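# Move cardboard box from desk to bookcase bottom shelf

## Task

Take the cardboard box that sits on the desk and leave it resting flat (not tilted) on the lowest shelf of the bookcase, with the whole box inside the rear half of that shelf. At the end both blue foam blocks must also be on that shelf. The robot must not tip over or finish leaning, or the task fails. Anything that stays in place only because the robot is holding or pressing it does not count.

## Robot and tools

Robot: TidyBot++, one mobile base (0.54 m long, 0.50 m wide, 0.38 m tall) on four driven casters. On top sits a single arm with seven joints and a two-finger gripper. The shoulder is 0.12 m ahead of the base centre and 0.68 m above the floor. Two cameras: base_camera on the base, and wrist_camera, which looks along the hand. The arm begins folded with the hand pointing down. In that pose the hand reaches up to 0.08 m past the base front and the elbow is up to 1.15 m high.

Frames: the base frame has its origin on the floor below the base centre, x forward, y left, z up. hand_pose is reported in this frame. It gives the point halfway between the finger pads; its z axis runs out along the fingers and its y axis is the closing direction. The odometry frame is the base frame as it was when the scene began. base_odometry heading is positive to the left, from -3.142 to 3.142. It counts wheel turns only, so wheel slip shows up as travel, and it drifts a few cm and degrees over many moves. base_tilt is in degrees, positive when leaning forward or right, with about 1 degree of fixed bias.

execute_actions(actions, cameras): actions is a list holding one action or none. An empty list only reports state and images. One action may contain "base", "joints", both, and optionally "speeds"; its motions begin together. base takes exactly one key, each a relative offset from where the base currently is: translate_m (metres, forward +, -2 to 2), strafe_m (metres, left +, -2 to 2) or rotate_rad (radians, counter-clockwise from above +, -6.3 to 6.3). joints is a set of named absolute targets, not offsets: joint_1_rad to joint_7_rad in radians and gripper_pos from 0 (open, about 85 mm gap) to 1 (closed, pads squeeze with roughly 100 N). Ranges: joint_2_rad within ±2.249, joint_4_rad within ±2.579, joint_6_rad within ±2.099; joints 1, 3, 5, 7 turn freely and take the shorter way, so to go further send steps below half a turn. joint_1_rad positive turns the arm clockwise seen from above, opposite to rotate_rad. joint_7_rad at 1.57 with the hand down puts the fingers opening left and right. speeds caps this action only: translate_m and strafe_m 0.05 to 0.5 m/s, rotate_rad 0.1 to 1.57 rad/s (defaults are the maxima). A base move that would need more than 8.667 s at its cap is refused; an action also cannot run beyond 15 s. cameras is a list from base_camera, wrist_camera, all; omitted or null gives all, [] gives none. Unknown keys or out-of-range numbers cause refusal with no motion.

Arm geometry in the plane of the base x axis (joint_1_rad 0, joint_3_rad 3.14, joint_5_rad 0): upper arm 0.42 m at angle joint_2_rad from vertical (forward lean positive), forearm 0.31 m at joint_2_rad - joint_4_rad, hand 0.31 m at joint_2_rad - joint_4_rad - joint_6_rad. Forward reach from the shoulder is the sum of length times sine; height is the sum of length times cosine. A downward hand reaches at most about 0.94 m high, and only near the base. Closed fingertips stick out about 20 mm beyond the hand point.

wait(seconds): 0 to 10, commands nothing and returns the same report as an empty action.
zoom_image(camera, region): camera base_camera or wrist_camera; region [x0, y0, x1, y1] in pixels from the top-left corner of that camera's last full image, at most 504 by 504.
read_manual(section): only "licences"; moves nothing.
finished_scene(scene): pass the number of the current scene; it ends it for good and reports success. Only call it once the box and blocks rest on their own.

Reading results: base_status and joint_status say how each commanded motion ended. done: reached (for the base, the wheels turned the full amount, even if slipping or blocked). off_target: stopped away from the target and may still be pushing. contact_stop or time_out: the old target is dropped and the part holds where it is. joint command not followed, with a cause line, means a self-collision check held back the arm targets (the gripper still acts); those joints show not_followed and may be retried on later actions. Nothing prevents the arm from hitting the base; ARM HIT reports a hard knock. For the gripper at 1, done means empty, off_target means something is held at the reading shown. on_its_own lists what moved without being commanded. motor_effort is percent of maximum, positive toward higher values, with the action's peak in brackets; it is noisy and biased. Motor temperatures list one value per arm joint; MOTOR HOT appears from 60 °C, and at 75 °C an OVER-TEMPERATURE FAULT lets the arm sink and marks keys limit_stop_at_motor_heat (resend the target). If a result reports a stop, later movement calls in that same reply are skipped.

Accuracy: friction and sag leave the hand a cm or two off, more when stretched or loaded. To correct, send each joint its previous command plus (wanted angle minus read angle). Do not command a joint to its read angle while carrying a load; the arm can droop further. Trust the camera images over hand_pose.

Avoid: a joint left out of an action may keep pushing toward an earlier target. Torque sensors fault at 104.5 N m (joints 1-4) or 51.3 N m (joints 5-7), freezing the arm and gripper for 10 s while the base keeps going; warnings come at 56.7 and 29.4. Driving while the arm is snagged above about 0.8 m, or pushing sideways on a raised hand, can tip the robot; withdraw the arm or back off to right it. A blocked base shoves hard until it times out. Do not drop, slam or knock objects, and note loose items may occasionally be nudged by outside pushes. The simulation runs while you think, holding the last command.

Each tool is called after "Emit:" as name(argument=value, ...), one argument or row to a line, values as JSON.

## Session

Emit:
execute_actions(
  actions=[],
)

Scene clock: 0.00 s.
Motor temperatures (°C, as the motors report them): [33 34 30 35 36 33 35]
base_odometry: x=+0.000 y=+0.000 heading=+0.000 (m, m, rad; odometry frame)
base_tilt: forward=+0.2 right=-0.1 (deg)
base_status: not commanded
joint_positions: joint_1_rad=-0.039 joint_2_rad=-0.391 joint_3_rad=+3.198 joint_4_rad=-2.536 joint_5_rad=+0.043 joint_6_rad=-0.883 joint_7_rad=+1.550 gripper_pos=+0.000
joint_status: not commanded
motor_effort: joint_1_rad=+1 joint_2_rad=-1 joint_3_rad=+1 joint_4_rad=+15 joint_5_rad=+0 joint_6_rad=+0 joint_7_rad=+0 (%)
hand_pose: x=+0.2583 y=-0.0089 z=+0.5909 quat_wxyz=(+0.007, +0.998, -0.005, +0.057) (m; base frame)
pictures: base_camera, wrist_camera
Images, in order (width x height): base_camera 644x364, wrist_camera 644x476.

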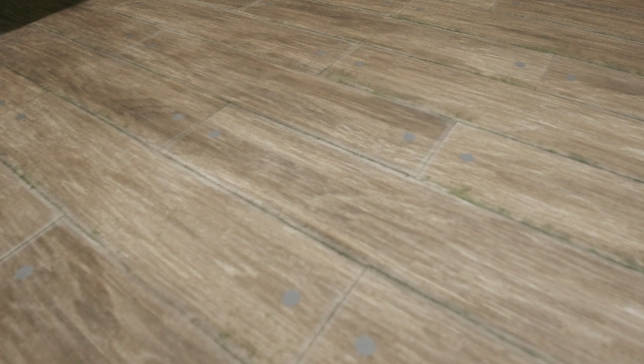

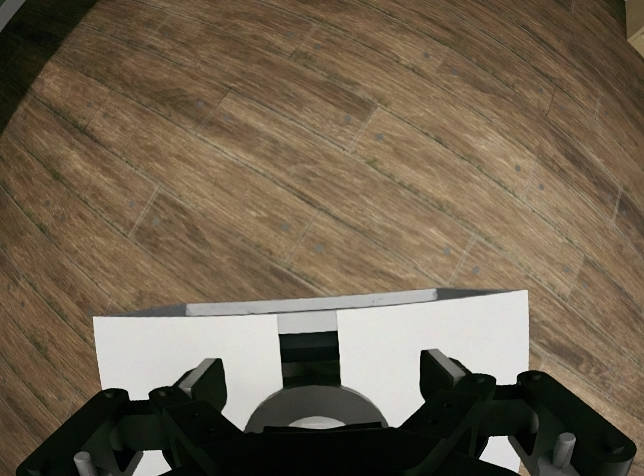

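Emit:
execute_actions(
  actions=[
    {"joints":{"joint_1_rad":0.01,"joint_2_rad":-0.3,"joint_3_rad":3.13,"joint_4_rad":-1.1,"joint_5_rad":-0.02,"joint_6_rad":-1.3,"joint_7_rad":1.6}},
  ],
  cameras=["wrist_camera"],
)

Emit:
execute_actions(
  actions=[
    {"joints":{"joint_1_rad":-1.7}},
  ],
  cameras=["wrist_camera"],
)

Scene clock: 3.07 s.
Motor temperatures (°C, as the motors report them): [33 34 30 35 36 33 35]
base_odometry: x=+0.000 y=+0.000 heading=+0.000 (m, m, rad; odometry frame)
base_tilt: forward=+0.2 right=-0.1 (deg)
base_status: not commanded
joint_positions: joint_1_rad=-0.007 joint_2_rad=-0.316 joint_3_rad=+3.150 joint_4_rad=-1.110 joint_5_rad=+0.030 joint_6_rad=-1.277 joint_7_rad=+1.579 gripper_pos=+0.000
joint_status: all done
motor_effort: joint_1_rad=+2(0) joint_2_rad=-6(7) joint_3_rad=+1(1) joint_4_rad=+17(21) joint_5_rad=+0(0) joint_6_rad=+6(6) joint_7_rad=+0(0) (%)
hand_pose: x=+0.4854 y=-0.0090 z=+1.1529 quat_wxyz=(+0.016, +0.860, -0.001, +0.510) (m; base frame)
pictures: wrist_camera
Images, in order (width x height): wrist_camera 644x476.

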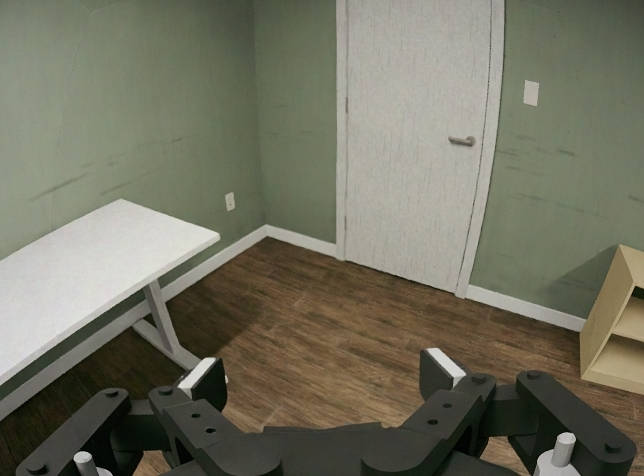

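Scene clock: 5.97 s.
Motor temperatures (°C, as the motors report them): [33 34 30 35 36 33 35]
base_odometry: x=+0.000 y=+0.000 heading=+0.000 (m, m, rad; odometry frame)
base_tilt: forward=+0.2 right=-0.1 (deg)
base_status: not commanded
joint_positions: joint_1_rad=-1.686 joint_2_rad=-0.312 joint_3_rad=+3.146 joint_4_rad=-1.110 joint_5_rad=+0.028 joint_6_rad=-1.277 joint_7_rad=+1.579 gripper_pos=+0.000
joint_status: all done
motor_effort: joint_1_rad=+2(2) joint_2_rad=-6(6) joint_3_rad=+1(1) joint_4_rad=+17(17) joint_5_rad=+0(0) joint_6_rad=+6(5) joint_7_rad=+0(0) (%)
hand_pose: x=+0.0854 y=+0.3671 z=+1.1512 quat_wxyz=(-0.369, +0.574, +0.642, +0.350) (m; base frame)
pictures: wrist_camera
Images, in order (width x height): wrist_camera 644x476.

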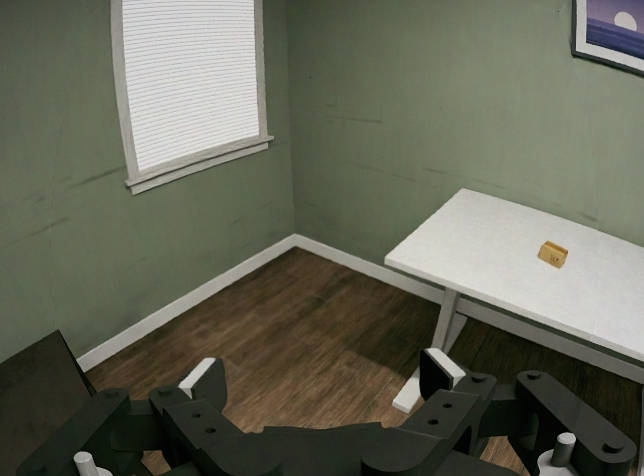

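Emit:
execute_actions(
  actions=[
    {"base":{"rotate_rad":1.0},"joints":{"joint_1_rad":0.01,"joint_5_rad":-0.04,"joint_6_rad":-1.55}},
  ],
)

Scene clock: 9.07 s.
Motor temperatures (°C, as the motors report them): [33 34 30 35 36 33 35]
base_odometry: x=+0.000 y=+0.000 heading=+0.999 (m, m, rad; odometry frame)
base_tilt: forward=+0.2 right=-0.1 (deg)
base_status: done
joint_positions: joint_1_rad=-0.004 joint_2_rad=-0.306 joint_3_rad=+3.142 joint_4_rad=-1.110 joint_5_rad=+0.010 joint_6_rad=-1.528 joint_7_rad=+1.579 gripper_pos=+0.000
joint_status: all done
motor_effort: joint_1_rad=+1(2) joint_2_rad=-5(7) joint_3_rad=+1(2) joint_4_rad=+16(17) joint_5_rad=+0(1) joint_6_rad=+5(6) joint_7_rad=+0(0) (%)
hand_pose: x=+0.4441 y=-0.0007 z=+1.0865 quat_wxyz=(+0.006, +0.919, +0.003, +0.394) (m; base frame)
pictures: base_camera, wrist_camera
Images, in order (width x height): base_camera 644x364, wrist_camera 644x476.

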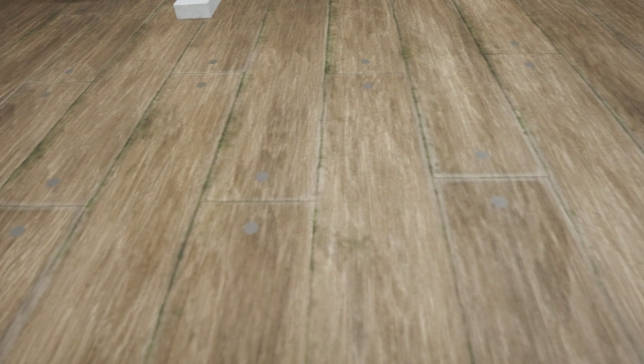

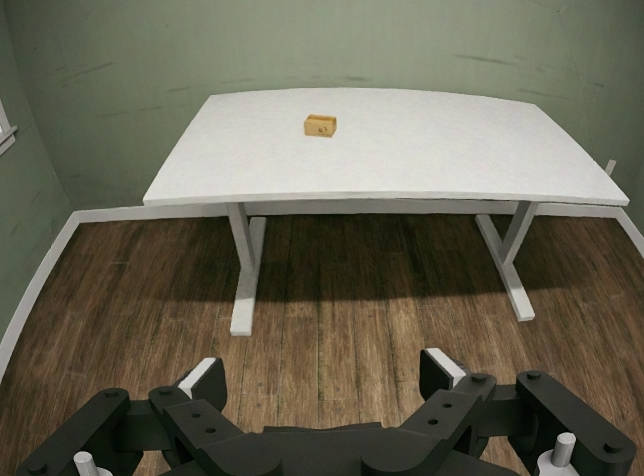

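Emit:
execute_actions(
  actions=[
    {"base":{"translate_m":0.6},"joints":{"joint_2_rad":0.2,"joint_4_rad":-1.1,"joint_6_rad":-1.55}},
  ],
)

Scene clock: 12.37 s.
Motor temperatures (°C, as the motors report them): [33 34 30 35 37 33 35]
base_odometry: x=+0.324 y=+0.505 heading=+1.000 (m, m, rad; odometry frame)
base_tilt: forward=+0.2 right=-0.1 (deg)
base_status: done
joint_positions: joint_1_rad=-0.004 joint_2_rad=+0.210 joint_3_rad=+3.142 joint_4_rad=-1.104 joint_5_rad=+0.009 joint_6_rad=-1.531 joint_7_rad=+1.579 gripper_pos=+0.000
joint_status: all done
motor_effort: joint_1_rad=+1(1) joint_2_rad=-24(29) joint_3_rad=+0(2) joint_4_rad=+18(19) joint_5_rad=+0(0) joint_6_rad=+1(5) joint_7_rad=+0(0) (%)
hand_pose: x=+0.6018 y=+0.0003 z=+0.8757 quat_wxyz=(+0.005, +0.989, +0.005, +0.148) (m; base frame)
pictures: base_camera, wrist_camera
Images, in order (width x height): base_camera 644x364, wrist_camera 644x476.

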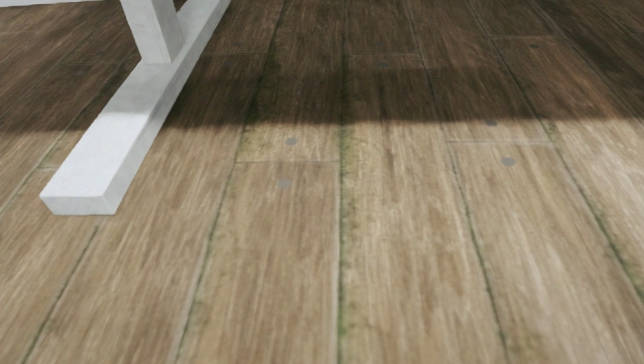

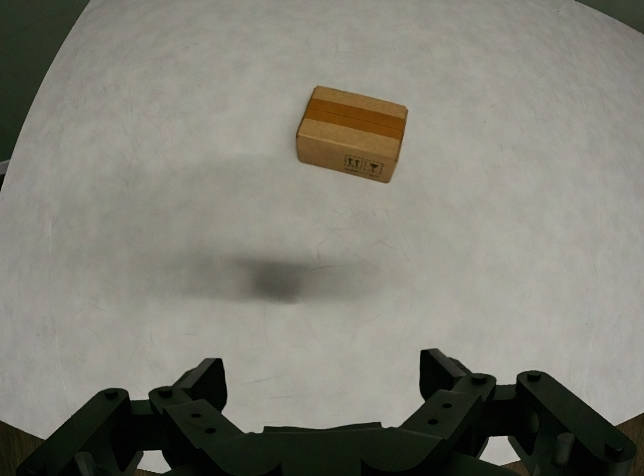

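Emit:
execute_actions(
  actions=[
    {"base":{"translate_m":0.17},"joints":{"joint_1_rad":0.06,"joint_2_rad":0.52,"joint_4_rad":-0.62,"joint_6_rad":-2.0,"joint_7_rad":2.9}},
  ],
)

Scene clock: 14.63 s.
Motor temperatures (°C, as the motors report them): [33 34 30 35 37 33 35]
base_odometry: x=+0.416 y=+0.649 heading=+1.001 (m, m, rad; odometry frame)
base_tilt: forward=+0.2 right=-0.1 (deg)
base_status: done
joint_positions: joint_1_rad=+0.044 joint_2_rad=+0.509 joint_3_rad=+3.142 joint_4_rad=-0.633 joint_5_rad=+0.008 joint_6_rad=-1.979 joint_7_rad=+2.885 gripper_pos=+0.000
joint_status: all done
motor_effort: joint_1_rad=+2(1) joint_2_rad=-31(32) joint_3_rad=+0(0) joint_4_rad=+16(19) joint_5_rad=+0(0) joint_6_rad=-1(1) joint_7_rad=+0(0) (%)
hand_pose: x=+0.6157 y=-0.0230 z=+0.8685 quat_wxyz=(+0.009, +0.806, +0.592, +0.005) (m; base frame)
pictures: base_camera, wrist_camera
Images, in order (width x height): base_camera 644x364, wrist_camera 644x476.

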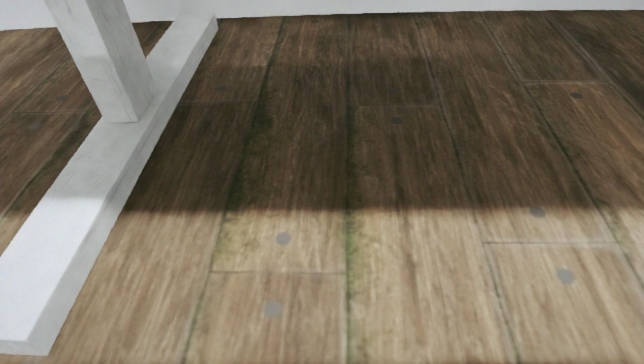

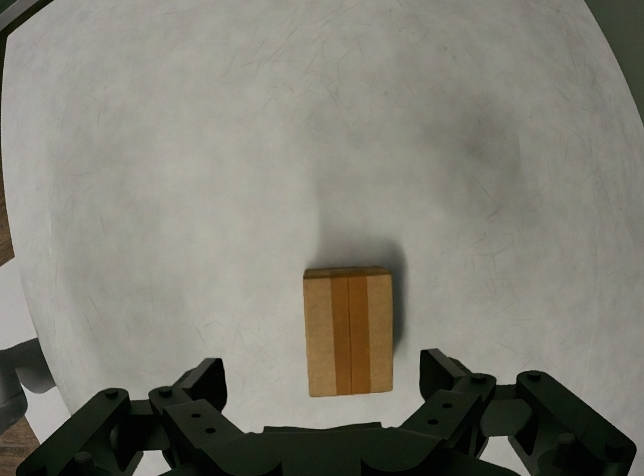

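Emit:
execute_actions(
  actions=[
    {"base":{"translate_m":0.016},"joints":{"joint_2_rad":0.47,"joint_4_rad":-0.89,"joint_6_rad":-1.76}},
  ],
  cameras=["wrist_camera"],
)

Scene clock: 16.63 s.
Motor temperatures (°C, as the motors report them): [33 34 30 35 37 33 35]
base_odometry: x=+0.424 y=+0.662 heading=+1.002 (m, m, rad; odometry frame)
base_tilt: forward=+0.2 right=-0.1 (deg)
base_status: done
joint_positions: joint_1_rad=+0.045 joint_2_rad=+0.484 joint_3_rad=+3.142 joint_4_rad=-0.880 joint_5_rad=+0.008 joint_6_rad=-1.781 joint_7_rad=+2.885 gripper_pos=+0.000
joint_status: all done
motor_effort: joint_1_rad=+2(0) joint_2_rad=-31(33) joint_3_rad=+0(0) joint_4_rad=+17(17) joint_5_rad=+0(0) joint_6_rad=-2(0) joint_7_rad=+0(0) (%)
hand_pose: x=+0.6210 y=-0.0238 z=+0.8076 quat_wxyz=(+0.002, +0.806, +0.592, -0.004) (m; base frame)
pictures: wrist_camera
Images, in order (width x height): wrist_camera 644x476.

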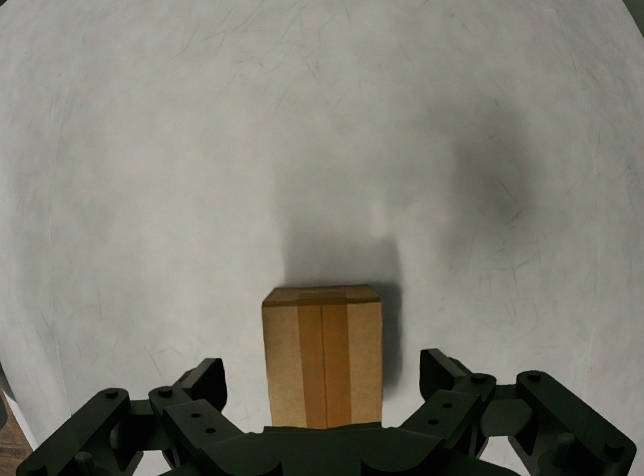

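Emit:
execute_actions(
  actions=[
    {"joints":{"joint_2_rad":0.445,"joint_4_rad":-1.065,"joint_6_rad":-1.605}},
  ],
  cameras=["wrist_camera"],
)

Emit:
execute_actions(
  actions=[
    {"joints":{"gripper_pos":1}},
  ],
  cameras=["wrist_camera"],
)

Scene clock: 18.17 s.
Motor temperatures (°C, as the motors report them): [33 34 30 35 37 33 35]
base_odometry: x=+0.424 y=+0.662 heading=+1.002 (m, m, rad; odometry frame)
base_tilt: forward=+0.2 right=-0.1 (deg)
base_status: not commanded
joint_positions: joint_1_rad=+0.045 joint_2_rad=+0.459 joint_3_rad=+3.142 joint_4_rad=-1.055 joint_5_rad=+0.008 joint_6_rad=-1.626 joint_7_rad=+2.885 gripper_pos=+0.000
joint_status: all done
motor_effort: joint_1_rad=+1(1) joint_2_rad=-30(33) joint_3_rad=+0(0) joint_4_rad=+17(17) joint_5_rad=+0(0) joint_6_rad=-1(2) joint_7_rad=+0(0) (%)
hand_pose: x=+0.6192 y=-0.0238 z=+0.7654 quat_wxyz=(+0.004, +0.805, +0.593, -0.002) (m; base frame)
pictures: wrist_camera
Images, in order (width x height): wrist_camera 644x476.

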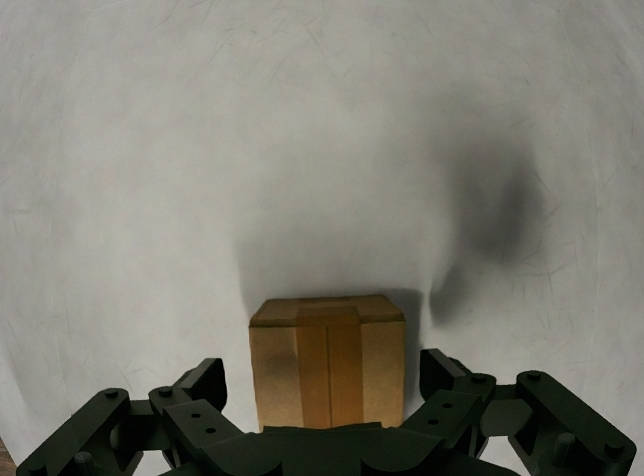

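Scene clock: 19.27 s.
Motor temperatures (°C, as the motors report them): [33 34 30 35 37 33 35]
base_odometry: x=+0.424 y=+0.662 heading=+1.002 (m, m, rad; odometry frame)
base_tilt: forward=+0.2 right=-0.1 (deg)
base_status: not commanded
joint_positions: joint_1_rad=+0.045 joint_2_rad=+0.453 joint_3_rad=+3.142 joint_4_rad=-1.058 joint_5_rad=+0.008 joint_6_rad=-1.626 joint_7_rad=+2.885 gripper_pos=+0.359
joint_status: gripper_pos off_target (ended at +0.359, target +1.000)
motor_effort: joint_1_rad=+1(1) joint_2_rad=-31(32) joint_3_rad=+0(0) joint_4_rad=+17(18) joint_5_rad=+0(0) joint_6_rad=-2(1) joint_7_rad=+0(0) (%)
hand_pose: x=+0.6181 y=-0.0237 z=+0.7677 quat_wxyz=(+0.005, +0.805, +0.593, -0.001) (m; base frame)
pictures: wrist_camera
Images, in order (width x height): wrist_camera 644x476.

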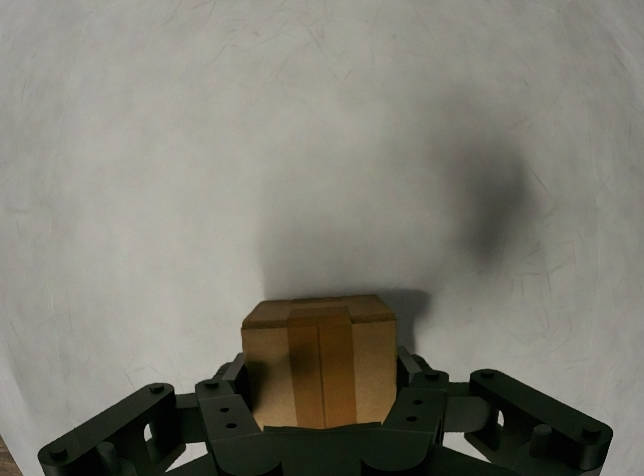

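Emit:
execute_actions(
  actions=[
    {"joints":{"joint_2_rad":0.41}},
  ],
  cameras=[],
)

Emit:
execute_actions(
  actions=[
    {"base":{"translate_m":-0.17},"joints":{"joint_7_rad":1.55,"joint_1_rad":-0.01}},
  ],
  cameras=[],
)

Emit:
execute_actions(
  actions=[
    {"joints":{"joint_2_rad":0.465}},
  ],
  cameras=["wrist_camera"],
)

Scene clock: 20.73 s.
Motor temperatures (°C, as the motors report them): [33 34 30 35 37 33 35]
base_odometry: x=+0.424 y=+0.662 heading=+1.002 (m, m, rad; odometry frame)
base_tilt: forward=+0.2 right=-0.1 (deg)
base_status: not commanded
joint_positions: joint_1_rad=+0.045 joint_2_rad=+0.421 joint_3_rad=+3.142 joint_4_rad=-1.058 joint_5_rad=+0.008 joint_6_rad=-1.626 joint_7_rad=+2.885 gripper_pos=+0.359
joint_status: all done
motor_effort: joint_1_rad=+1(2) joint_2_rad=-30(34) joint_3_rad=+0(0) joint_4_rad=+17(18) joint_5_rad=+0(0) joint_6_rad=+0(1) joint_7_rad=+0(0) (%)
hand_pose: x=+0.6150 y=-0.0236 z=+0.7837 quat_wxyz=(+0.015, +0.805, +0.592, +0.012) (m; base frame)
pictures: none
No camera images: the call's "cameras" was empty. Leave "cameras" out to get every camera's image.

Scene clock: 22.33 s.
Motor temperatures (°C, as the motors report them): [33 34 30 35 37 33 35]
base_odometry: x=+0.333 y=+0.519 heading=+1.003 (m, m, rad; odometry frame)
base_tilt: forward=+0.2 right=-0.1 (deg)
base_status: done
joint_positions: joint_1_rad=+0.004 joint_2_rad=+0.415 joint_3_rad=+3.142 joint_4_rad=-1.059 joint_5_rad=+0.006 joint_6_rad=-1.622 joint_7_rad=+1.550 gripper_pos=+0.359
joint_status: all done
motor_effort: joint_1_rad=+2(2) joint_2_rad=-31(34) joint_3_rad=+0(1) joint_4_rad=+18(18) joint_5_rad=+0(1) joint_6_rad=-1(0) joint_7_rad=+0(1) (%)
hand_pose: x=+0.6157 y=-0.0027 z=+0.7861 quat_wxyz=(+0.003, +1.000, -0.013, +0.023) (m; base frame)
pictures: none
No camera images: the call's "cameras" was empty. Leave "cameras" out to get every camera's image.

Scene clock: 23.33 s.
Motor temperatures (°C, as the motors report them): [33 34 30 35 37 33 35]
base_odometry: x=+0.333 y=+0.519 heading=+1.003 (m, m, rad; odometry frame)
base_tilt: forward=+0.2 right=-0.1 (deg)
base_status: not commanded
joint_positions: joint_1_rad=+0.004 joint_2_rad=+0.455 joint_3_rad=+3.142 joint_4_rad=-1.058 joint_5_rad=+0.006 joint_6_rad=-1.622 joint_7_rad=+1.550 gripper_pos=+0.359
joint_status: all done
motor_effort: joint_1_rad=+1(1) joint_2_rad=-27(32) joint_3_rad=+0(0) joint_4_rad=+14(18) joint_5_rad=+1(0) joint_6_rad=+0(2) joint_7_rad=+0(0) (%)
hand_pose: x=+0.6198 y=-0.0027 z=+0.7666 quat_wxyz=(+0.003, +1.000, -0.013, +0.003) (m; base frame)
pictures: wrist_camera
Images, in order (width x height): wrist_camera 644x476.

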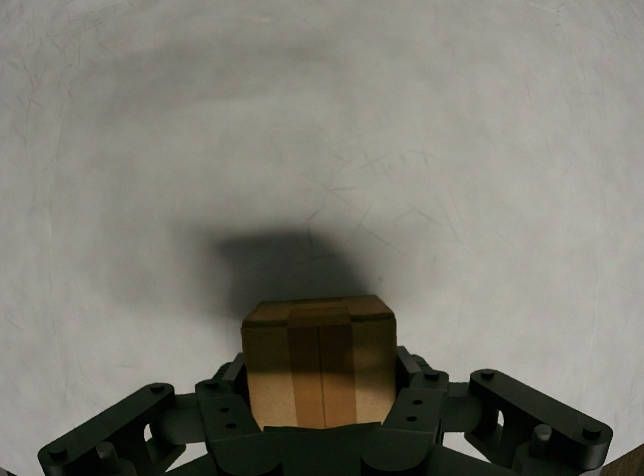

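Emit:
execute_actions(
  actions=[
    {"joints":{"gripper_pos":0,"joint_2_rad":0.445}},
  ],
  cameras=[],
)

Emit:
execute_actions(
  actions=[
    {"joints":{"joint_2_rad":0.2,"joint_4_rad":-1.36,"joint_6_rad":-1.27,"joint_7_rad":1.58}},
  ],
  cameras=[],
)

Emit:
execute_actions(
  actions=[
    {"base":{"translate_m":-0.02},"joints":{"joint_2_rad":0.05,"joint_4_rad":-1.65,"joint_6_rad":-0.88}},
  ],
  cameras=[],
)

Emit:
execute_actions(
  actions=[
    {"joints":{"joint_2_rad":-0.08,"joint_4_rad":-1.95,"joint_6_rad":-0.4}},
  ],
  cameras=["wrist_camera"],
)

Emit:
execute_actions(
  actions=[
    {"joints":{"joint_4_rad":-2.15,"joint_6_rad":-0.11}},
  ],
  cameras=["wrist_camera"],
)

Scene clock: 25.23 s.
Motor temperatures (°C, as the motors report them): [33 34 30 35 37 33 35]
base_odometry: x=+0.333 y=+0.519 heading=+1.003 (m, m, rad; odometry frame)
base_tilt: forward=+0.2 right=-0.1 (deg)
base_status: not commanded
joint_positions: joint_1_rad=+0.004 joint_2_rad=+0.452 joint_3_rad=+3.142 joint_4_rad=-1.058 joint_5_rad=+0.006 joint_6_rad=-1.622 joint_7_rad=+1.550 gripper_pos=+0.000
joint_status: all done
motor_effort: joint_1_rad=+2(2) joint_2_rad=-30(33) joint_3_rad=+0(0) joint_4_rad=+17(18) joint_5_rad=+0(1) joint_6_rad=-1(0) joint_7_rad=+0(0) (%)
hand_pose: x=+0.6195 y=-0.0027 z=+0.7679 quat_wxyz=(+0.003, +1.000, -0.013, +0.004) (m; base frame)
pictures: none
No camera images: the call's "cameras" was empty. Leave "cameras" out to get every camera's image.

Scene clock: 26.60 s.
Motor temperatures (°C, as the motors report them): [33 34 30 35 37 33 35]
base_odometry: x=+0.333 y=+0.519 heading=+1.003 (m, m, rad; odometry frame)
base_tilt: forward=+0.2 right=-0.1 (deg)
base_status: not commanded
joint_positions: joint_1_rad=+0.004 joint_2_rad=+0.202 joint_3_rad=+3.142 joint_4_rad=-1.345 joint_5_rad=+0.006 joint_6_rad=-1.291 joint_7_rad=+1.559 gripper_pos=+0.000
joint_status: all done
motor_effort: joint_1_rad=+2(1) joint_2_rad=-24(31) joint_3_rad=+0(0) joint_4_rad=+19(19) joint_5_rad=+0(0) joint_6_rad=+2(2) joint_7_rad=+0(0) (%)
hand_pose: x=+0.6107 y=-0.0026 z=+0.8044 quat_wxyz=(+0.003, +0.988, -0.008, +0.151) (m; base frame)
pictures: none
No camera images: the call's "cameras" was empty. Leave "cameras" out to get every camera's image.

Scene clock: 27.97 s.
Motor temperatures (°C, as the motors report them): [33 34 30 35 37 33 35]
base_odometry: x=+0.322 y=+0.502 heading=+1.004 (m, m, rad; odometry frame)
base_tilt: forward=+0.2 right=-0.1 (deg)
base_status: done
joint_positions: joint_1_rad=+0.004 joint_2_rad=+0.061 joint_3_rad=+3.142 joint_4_rad=-1.638 joint_5_rad=+0.006 joint_6_rad=-0.901 joint_7_rad=+1.559 gripper_pos=+0.000
joint_status: all done
motor_effort: joint_1_rad=+2(0) joint_2_rad=-21(27) joint_3_rad=+1(0) joint_4_rad=+20(20) joint_5_rad=+0(0) joint_6_rad=+3(4) joint_7_rad=+0(0) (%)
hand_pose: x=+0.6171 y=-0.0021 z=+0.7948 quat_wxyz=(+0.002, +0.964, -0.006, +0.268) (m; base frame)
pictures: none
No camera images: the call's "cameras" was empty. Leave "cameras" out to get every camera's image.

Scene clock: 29.37 s.
Motor temperatures (°C, as the motors report them): [33 34 30 35 37 33 35]
base_odometry: x=+0.322 y=+0.502 heading=+1.004 (m, m, rad; odometry frame)
base_tilt: forward=+0.2 right=-0.1 (deg)
base_status: not commanded
joint_positions: joint_1_rad=+0.004 joint_2_rad=-0.069 joint_3_rad=+3.142 joint_4_rad=-1.938 joint_5_rad=+0.006 joint_6_rad=-0.420 joint_7_rad=+1.559 gripper_pos=+0.000
joint_status: all done
motor_effort: joint_1_rad=+1(1) joint_2_rad=-17(22) joint_3_rad=+1(1) joint_4_rad=+20(21) joint_5_rad=+0(0) joint_6_rad=+5(5) joint_7_rad=+0(0) (%)
hand_pose: x=+0.6250 y=-0.0014 z=+0.8045 quat_wxyz=(+0.001, +0.910, -0.005, +0.414) (m; base frame)
pictures: wrist_camera
Images, in order (width x height): wrist_camera 644x476.

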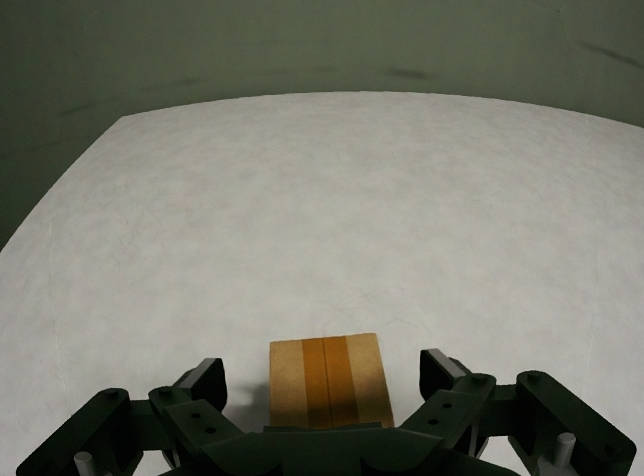

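Scene clock: 30.57 s.
Motor temperatures (°C, as the motors report them): [33 34 30 35 37 33 35]
base_odometry: x=+0.322 y=+0.502 heading=+1.004 (m, m, rad; odometry frame)
base_tilt: forward=+0.2 right=-0.1 (deg)
base_status: not commanded
joint_positions: joint_1_rad=+0.004 joint_2_rad=-0.069 joint_3_rad=+3.142 joint_4_rad=-2.141 joint_5_rad=+0.006 joint_6_rad=-0.131 joint_7_rad=+1.559 gripper_pos=+0.000
joint_status: all done
motor_effort: joint_1_rad=+1(2) joint_2_rad=-16(17) joint_3_rad=+1(1) joint_4_rad=+19(20) joint_5_rad=+0(0) joint_6_rad=+5(6) joint_7_rad=+0(0) (%)
hand_pose: x=+0.6168 y=-0.0008 z=+0.7664 quat_wxyz=(+0.000, +0.892, -0.005, +0.452) (m; base frame)
pictures: wrist_camera
Images, in order (width x height): wrist_camera 644x476.

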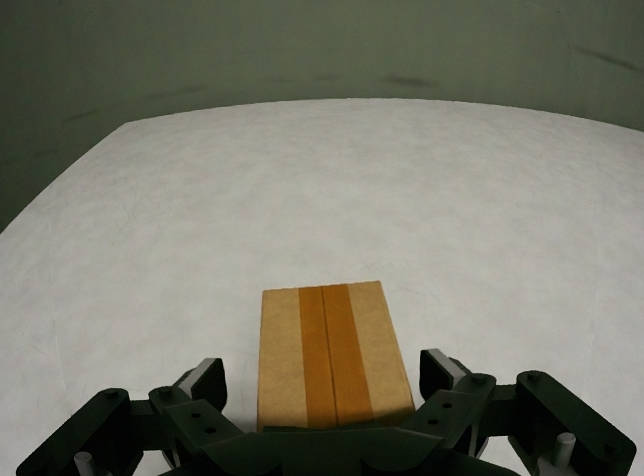

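Emit:
execute_actions(
  actions=[
    {"base":{"translate_m":-0.01},"joints":{"joint_4_rad":-2.185,"joint_6_rad":-0.07,"joint_7_rad":1.6}},
  ],
  cameras=["wrist_camera"],
)

Emit:
execute_actions(
  actions=[
    {"joints":{"gripper_pos":1}},
  ],
  cameras=[],
)

Emit:
execute_actions(
  actions=[
    {"joints":{"joint_2_rad":-0.2}},
  ],
  cameras=["wrist_camera"],
)

Scene clock: 31.67 s.
Motor temperatures (°C, as the motors report them): [33 34 30 35 37 33 35]
base_odometry: x=+0.316 y=+0.493 heading=+1.005 (m, m, rad; odometry frame)
base_tilt: forward=+0.2 right=-0.1 (deg)
base_status: done
joint_positions: joint_1_rad=+0.004 joint_2_rad=-0.076 joint_3_rad=+3.142 joint_4_rad=-2.178 joint_5_rad=+0.006 joint_6_rad=-0.092 joint_7_rad=+1.580 gripper_pos=+0.000
joint_status: all done
motor_effort: joint_1_rad=+2(2) joint_2_rad=-15(18) joint_3_rad=+1(1) joint_4_rad=+19(20) joint_5_rad=+0(0) joint_6_rad=+6(5) joint_7_rad=+0(0) (%)
hand_pose: x=+0.6108 y=-0.0007 z=+0.7605 quat_wxyz=(+0.005, +0.890, +0.005, +0.456) (m; base frame)
pictures: wrist_camera
Images, in order (width x height): wrist_camera 644x476.

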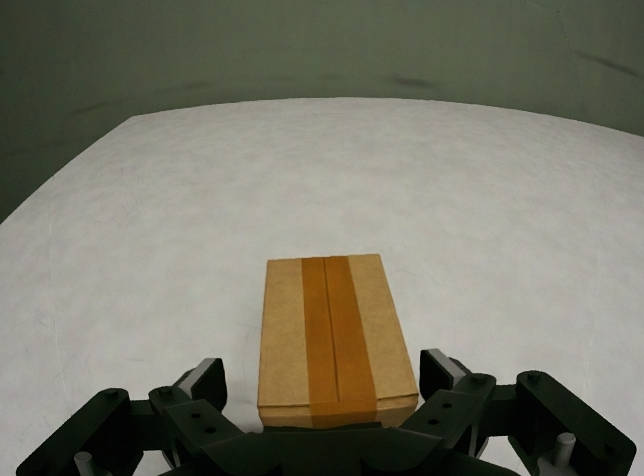

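Scene clock: 32.77 s.
Motor temperatures (°C, as the motors report them): [33 34 30 35 37 33 35]
base_odometry: x=+0.316 y=+0.493 heading=+1.005 (m, m, rad; odometry frame)
base_tilt: forward=+0.2 right=-0.1 (deg)
base_status: not commanded
joint_positions: joint_1_rad=+0.004 joint_2_rad=-0.077 joint_3_rad=+3.142 joint_4_rad=-2.178 joint_5_rad=+0.006 joint_6_rad=-0.090 joint_7_rad=+1.580 gripper_pos=+0.353
joint_status: gripper_pos off_target (ended at +0.353, target +1.000)
motor_effort: joint_1_rad=+2(1) joint_2_rad=-15(17) joint_3_rad=+1(1) joint_4_rad=+19(20) joint_5_rad=+0(0) joint_6_rad=+6(6) joint_7_rad=+0(0) (%)
hand_pose: x=+0.6110 y=-0.0007 z=+0.7609 quat_wxyz=(+0.005, +0.889, +0.005, +0.457) (m; base frame)
pictures: none
No camera images: the call's "cameras" was empty. Leave "cameras" out to get every camera's image.

Scene clock: 33.77 s.
Motor temperatures (°C, as the motors report them): [33 34 30 35 37 33 35]
base_odometry: x=+0.316 y=+0.493 heading=+1.005 (m, m, rad; odometry frame)
base_tilt: forward=+0.2 right=-0.1 (deg)
base_status: not commanded
joint_positions: joint_1_rad=+0.004 joint_2_rad=-0.195 joint_3_rad=+3.142 joint_4_rad=-2.182 joint_5_rad=+0.006 joint_6_rad=-0.090 joint_7_rad=+1.580 gripper_pos=+0.353
joint_status: all done
motor_effort: joint_1_rad=+1(2) joint_2_rad=-13(18) joint_3_rad=+1(1) joint_4_rad=+21(21) joint_5_rad=+0(0) joint_6_rad=+7(7) joint_7_rad=+0(1) (%)
hand_pose: x=+0.5973 y=-0.0006 z=+0.8165 quat_wxyz=(+0.005, +0.862, +0.005, +0.507) (m; base frame)
pictures: wrist_camera
Images, in order (width x height): wrist_camera 644x476.

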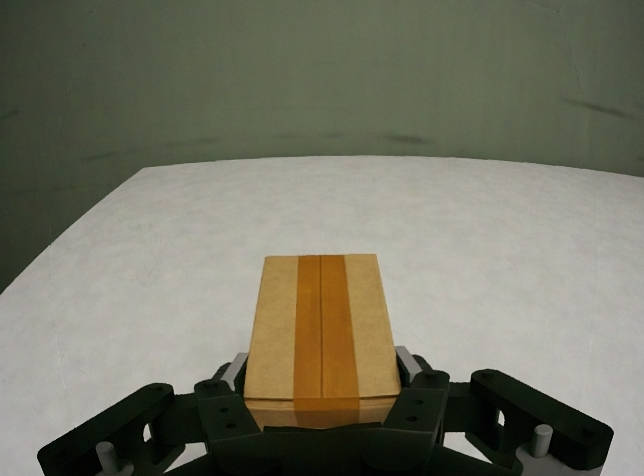

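Emit:
execute_actions(
  actions=[
    {"base":{"translate_m":-0.45}},
  ],
  cameras=[],
)

Emit:
execute_actions(
  actions=[
    {"base":{"rotate_rad":-3.18},"joints":{"joint_6_rad":0.0}},
  ],
)

Scene clock: 36.23 s.
Motor temperatures (°C, as the motors report them): [33 34 30 35 37 33 35]
base_odometry: x=+0.076 y=+0.113 heading=+1.005 (m, m, rad; odometry frame)
base_tilt: forward=+0.2 right=-0.1 (deg)
base_status: done
joint_positions: joint_1_rad=+0.004 joint_2_rad=-0.199 joint_3_rad=+3.142 joint_4_rad=-2.184 joint_5_rad=+0.006 joint_6_rad=-0.090 joint_7_rad=+1.580 gripper_pos=+0.353
joint_status: not commanded
motor_effort: joint_1_rad=+2(2) joint_2_rad=-13(16) joint_3_rad=+1(1) joint_4_rad=+21(22) joint_5_rad=+0(0) joint_6_rad=+7(7) joint_7_rad=+0(0) (%)
hand_pose: x=+0.5962 y=-0.0006 z=+0.8177 quat_wxyz=(+0.005, +0.861, +0.005, +0.509) (m; base frame)
pictures: none
No camera images: the call's "cameras" was empty. Leave "cameras" out to get every camera's image.

Scene clock: 39.53 s.
Motor temperatures (°C, as the motors report them): [33 34 30 35 37 33 35]
base_odometry: x=+0.076 y=+0.113 heading=-2.174 (m, m, rad; odometry frame)
base_tilt: forward=+0.2 right=-0.1 (deg)
base_status: done
joint_positions: joint_1_rad=-0.002 joint_2_rad=-0.199 joint_3_rad=+3.139 joint_4_rad=-2.185 joint_5_rad=+0.006 joint_6_rad=-0.019 joint_7_rad=+1.580 gripper_pos=+0.353
joint_status: all done
motor_effort: joint_1_rad=+1(3) joint_2_rad=-13(15) joint_3_rad=+1(3) joint_4_rad=+22(23) joint_5_rad=+0(0) joint_6_rad=+7(8) joint_7_rad=+0(0) (%)
hand_pose: x=+0.6058 y=+0.0035 z=+0.8366 quat_wxyz=(+0.003, +0.843, +0.008, +0.538) (m; base frame)
pictures: base_camera, wrist_camera
Images, in order (width x height): base_camera 644x364, wrist_camera 644x476.

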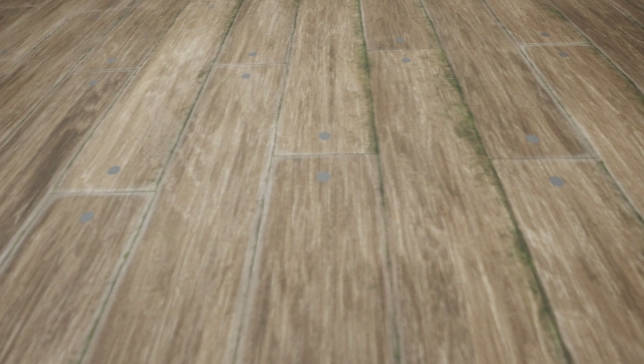

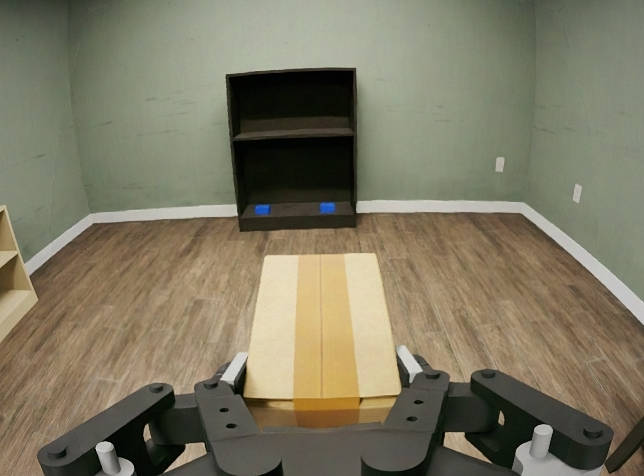

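Emit:
execute_actions(
  actions=[
    {"base":{"translate_m":1.45},"joints":{"joint_2_rad":1.62,"joint_4_rad":-1.153,"joint_6_rad":0.63}},
  ],
  cameras=[],
)

Emit:
execute_actions(
  actions=[
    {"base":{"strafe_m":0.16}},
  ],
)

Scene clock: 44.17 s.
Motor temperatures (°C, as the motors report them): [33 34 30 35 37 33 35]
base_odometry: x=-0.748 y=-1.080 heading=-2.174 (m, m, rad; odometry frame)
base_tilt: forward=+0.2 right=-0.1 (deg)
base_status: done
joint_positions: joint_1_rad=-0.002 joint_2_rad=+1.624 joint_3_rad=+3.139 joint_4_rad=-1.163 joint_5_rad=+0.006 joint_6_rad=+0.606 joint_7_rad=+1.580 gripper_pos=+0.353
joint_status: all done
motor_effort: joint_1_rad=+2(2) joint_2_rad=-44(48) joint_3_rad=+0(0) joint_4_rad=+11(22) joint_5_rad=+0(0) joint_6_rad=+5(7) joint_7_rad=+0(0) (%)
hand_pose: x=+0.9034 y=+0.0050 z=+0.1864 quat_wxyz=(+0.000, +0.887, +0.007, +0.462) (m; base frame)
pictures: none
No camera images: the call's "cameras" was empty. Leave "cameras" out to get every camera's image.

Scene clock: 45.63 s.
Motor temperatures (°C, as the motors report them): [33 34 30 35 37 33 35]
base_odometry: x=-0.616 y=-1.172 heading=-2.175 (m, m, rad; odometry frame)
base_tilt: forward=+0.2 right=-0.1 (deg)
base_status: done
joint_positions: joint_1_rad=-0.018 joint_2_rad=+1.624 joint_3_rad=+3.138 joint_4_rad=-1.163 joint_5_rad=+0.006 joint_6_rad=+0.606 joint_7_rad=+1.580 gripper_pos=+0.353
joint_status: not commanded
motor_effort: joint_1_rad=+1(3) joint_2_rad=-44(45) joint_3_rad=+0(2) joint_4_rad=+11(11) joint_5_rad=+0(1) joint_6_rad=+6(6) joint_7_rad=+0(0) (%)
hand_pose: x=+0.9032 y=+0.0181 z=+0.1865 quat_wxyz=(-0.004, +0.887, +0.014, +0.462) (m; base frame)
pictures: base_camera, wrist_camera
Images, in order (width x height): base_camera 644x364, wrist_camera 644x476.

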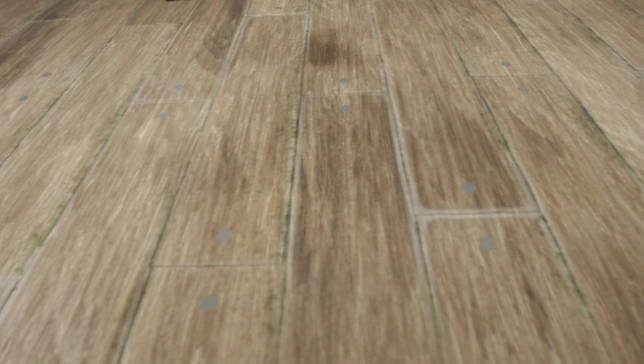

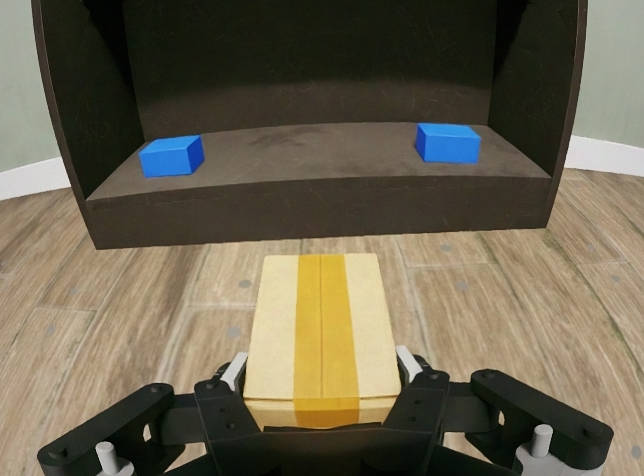

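Emit:
execute_actions(
  actions=[
    {"base":{"translate_m":0.49},"speeds":{"translate_m":0.3}},
  ],
)

Scene clock: 48.77 s.
Motor temperatures (°C, as the motors report them): [33 34 30 35 37 33 35]
base_odometry: x=-0.894 y=-1.575 heading=-2.174 (m, m, rad; odometry frame)
base_tilt: forward=+0.2 right=-0.1 (deg)
base_status: done
joint_positions: joint_1_rad=-0.018 joint_2_rad=+1.624 joint_3_rad=+3.138 joint_4_rad=-1.162 joint_5_rad=+0.006 joint_6_rad=+0.606 joint_7_rad=+1.580 gripper_pos=+0.353
joint_status: not commanded
motor_effort: joint_1_rad=+2(1) joint_2_rad=-44(47) joint_3_rad=+0(1) joint_4_rad=+11(13) joint_5_rad=+0(0) joint_6_rad=+6(7) joint_7_rad=+0(0) (%)
hand_pose: x=+0.9037 y=+0.0180 z=+0.1865 quat_wxyz=(-0.004, +0.887, +0.014, +0.462) (m; base frame)
pictures: base_camera, wrist_camera
Images, in order (width x height): base_camera 644x364, wrist_camera 644x476.

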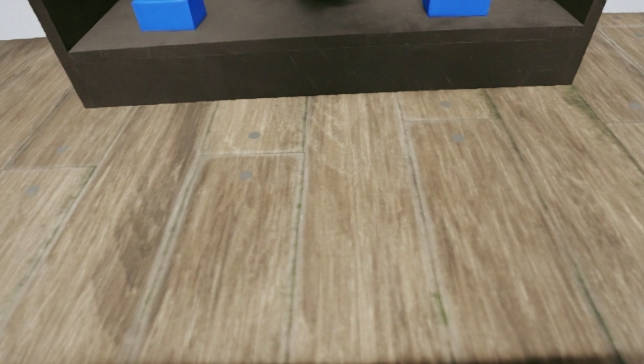

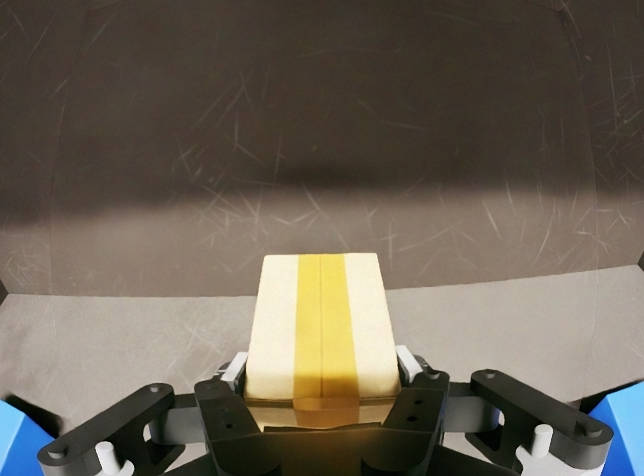

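Emit:
execute_actions(
  actions=[
    {"base":{"translate_m":0.075},"joints":{"joint_2_rad":1.69,"joint_6_rad":0.69}},
  ],
)

Emit:
execute_actions(
  actions=[
    {"joints":{"joint_2_rad":1.72,"joint_6_rad":0.71}},
  ],
)

Scene clock: 50.13 s.
Motor temperatures (°C, as the motors report them): [33 34 30 35 37 33 35]
base_odometry: x=-0.937 y=-1.637 heading=-2.174 (m, m, rad; odometry frame)
base_tilt: forward=+0.2 right=-0.1 (deg)
base_status: done
joint_positions: joint_1_rad=-0.017 joint_2_rad=+1.693 joint_3_rad=+3.138 joint_4_rad=-1.161 joint_5_rad=+0.006 joint_6_rad=+0.665 joint_7_rad=+1.580 gripper_pos=+0.353
joint_status: all done
motor_effort: joint_1_rad=+1(5) joint_2_rad=-42(44) joint_3_rad=+0(1) joint_4_rad=+9(12) joint_5_rad=+0(0) joint_6_rad=+7(6) joint_7_rad=+0(0) (%)
hand_pose: x=+0.8789 y=+0.0173 z=+0.1483 quat_wxyz=(-0.004, +0.889, +0.014, +0.458) (m; base frame)
pictures: base_camera, wrist_camera
Images, in order (width x height): base_camera 644x364, wrist_camera 644x476.

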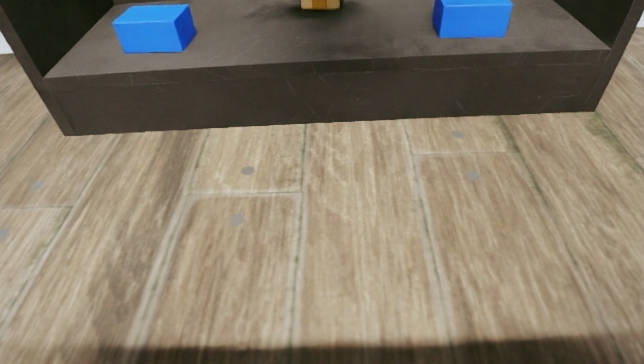

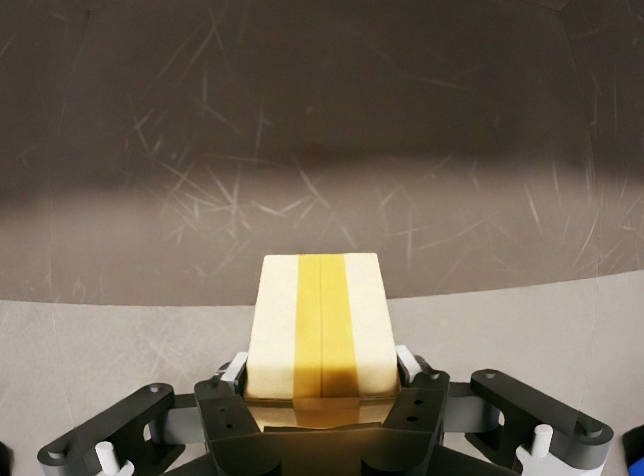

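Scene clock: 50.77 s.
Motor temperatures (°C, as the motors report them): [33 34 30 35 37 33 35]
base_odometry: x=-0.937 y=-1.637 heading=-2.174 (m, m, rad; odometry frame)
base_tilt: forward=+0.2 right=-0.1 (deg)
base_status: not commanded
joint_positions: joint_1_rad=-0.017 joint_2_rad=+1.707 joint_3_rad=+3.138 joint_4_rad=-1.161 joint_5_rad=+0.006 joint_6_rad=+0.692 joint_7_rad=+1.580 gripper_pos=+0.353
joint_status: all done
motor_effort: joint_1_rad=+1(2) joint_2_rad=-41(43) joint_3_rad=+0(0) joint_4_rad=+9(10) joint_5_rad=+0(0) joint_6_rad=+6(7) joint_7_rad=+0(1) (%)
hand_pose: x=+0.8766 y=+0.0173 z=+0.1449 quat_wxyz=(-0.004, +0.886, +0.014, +0.464) (m; base frame)
pictures: base_camera, wrist_camera
Images, in order (width x height): base_camera 644x364, wrist_camera 644x476.

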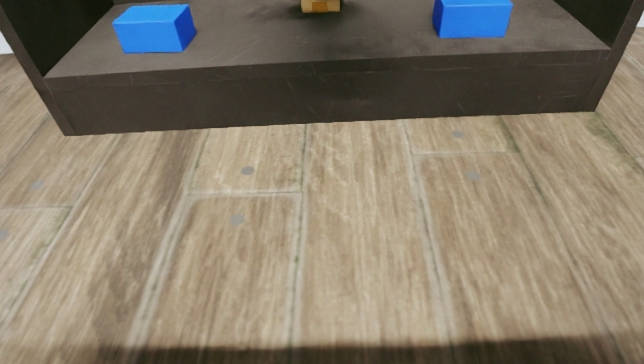

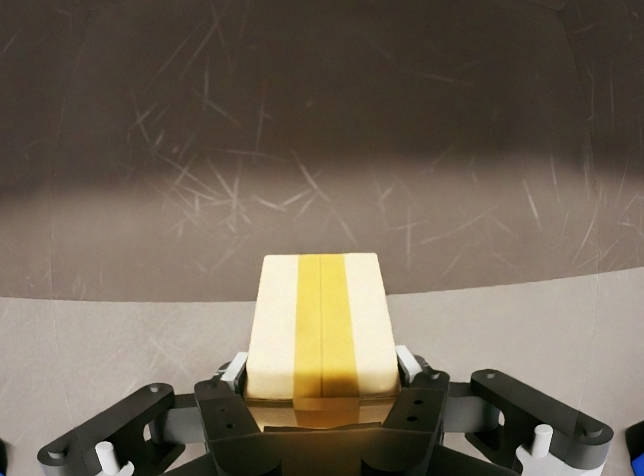

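Emit:
execute_actions(
  actions=[
    {"base":{"translate_m":0.015}},
  ],
  cameras=[],
)

Emit:
execute_actions(
  actions=[
    {"joints":{"gripper_pos":0,"joint_2_rad":1.705}},
  ],
  cameras=["wrist_camera"],
)

Emit:
execute_actions(
  actions=[
    {"base":{"translate_m":-0.3},"joints":{"joint_2_rad":1.66}},
  ],
  cameras=["wrist_camera"],
)

Scene clock: 51.77 s.
Motor temperatures (°C, as the motors report them): [33 34 30 35 37 33 35]
base_odometry: x=-0.945 y=-1.650 heading=-2.173 (m, m, rad; odometry frame)
base_tilt: forward=+0.2 right=-0.1 (deg)
base_status: done
joint_positions: joint_1_rad=-0.017 joint_2_rad=+1.710 joint_3_rad=+3.138 joint_4_rad=-1.159 joint_5_rad=+0.006 joint_6_rad=+0.696 joint_7_rad=+1.581 gripper_pos=+0.353
joint_status: not commanded
motor_effort: joint_1_rad=+1(4) joint_2_rad=-40(43) joint_3_rad=-1(1) joint_4_rad=+9(13) joint_5_rad=+0(1) joint_6_rad=+5(8) joint_7_rad=-1(1) (%)
hand_pose: x=+0.8770 y=+0.0172 z=+0.1448 quat_wxyz=(-0.004, +0.885, +0.014, +0.466) (m; base frame)
pictures: none
No camera images: the call's "cameras" was empty. Leave "cameras" out to get every camera's image.

Scene clock: 52.87 s.
Motor temperatures (°C, as the motors report them): [33 34 30 35 37 33 35]
base_odometry: x=-0.945 y=-1.650 heading=-2.173 (m, m, rad; odometry frame)
base_tilt: forward=+0.2 right=-0.1 (deg)
base_status: not commanded
joint_positions: joint_1_rad=-0.017 joint_2_rad=+1.709 joint_3_rad=+3.138 joint_4_rad=-1.159 joint_5_rad=+0.006 joint_6_rad=+0.696 joint_7_rad=+1.581 gripper_pos=+0.000
joint_status: all done
motor_effort: joint_1_rad=+2(2) joint_2_rad=-42(44) joint_3_rad=+0(0) joint_4_rad=+9(11) joint_5_rad=+0(1) joint_6_rad=+6(7) joint_7_rad=+0(0) (%)
hand_pose: x=+0.8774 y=+0.0172 z=+0.1453 quat_wxyz=(-0.004, +0.885, +0.014, +0.466) (m; base frame)
pictures: wrist_camera
Images, in order (width x height): wrist_camera 644x476.

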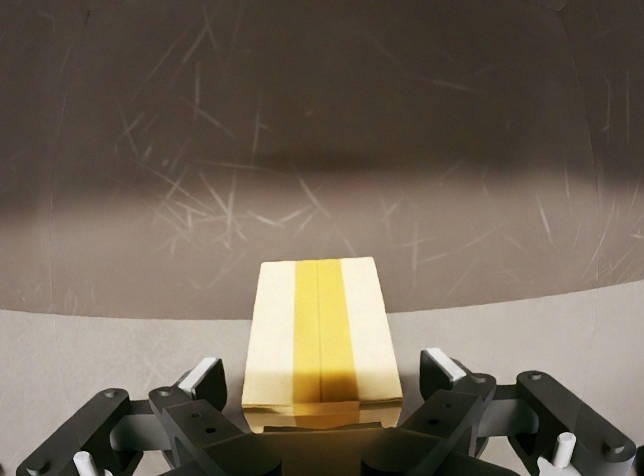

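Scene clock: 54.83 s.
Motor temperatures (°C, as the motors report them): [33 34 30 35 37 33 35]
base_odometry: x=-0.775 y=-1.403 heading=-2.173 (m, m, rad; odometry frame)
base_tilt: forward=+0.2 right=-0.1 (deg)
base_status: done
joint_positions: joint_1_rad=-0.015 joint_2_rad=+1.660 joint_3_rad=+3.138 joint_4_rad=-1.155 joint_5_rad=+0.006 joint_6_rad=+0.696 joint_7_rad=+1.581 gripper_pos=+0.000
joint_status: all done
motor_effort: joint_1_rad=+2(4) joint_2_rad=-43(45) joint_3_rad=+0(2) joint_4_rad=+10(11) joint_5_rad=+0(1) joint_6_rad=+7(6) joint_7_rad=+0(0) (%)
hand_pose: x=+0.9046 y=+0.0159 z=+0.1844 quat_wxyz=(-0.003, +0.872, +0.012, +0.489) (m; base frame)
pictures: wrist_camera
Images, in order (width x height): wrist_camera 644x476.

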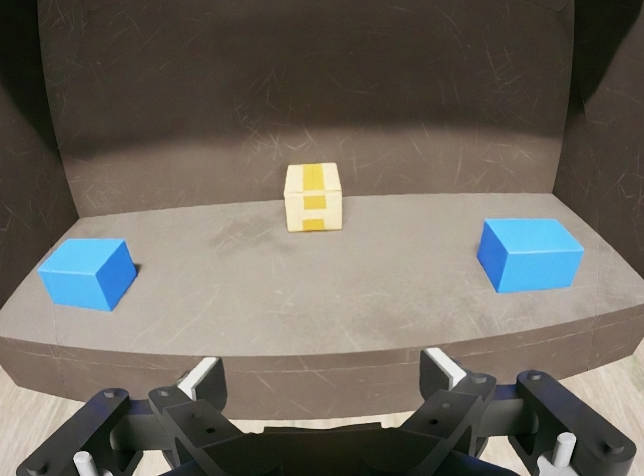

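Emit:
finished_scene(
  scene=2,
)

The scene is finished: the task was done.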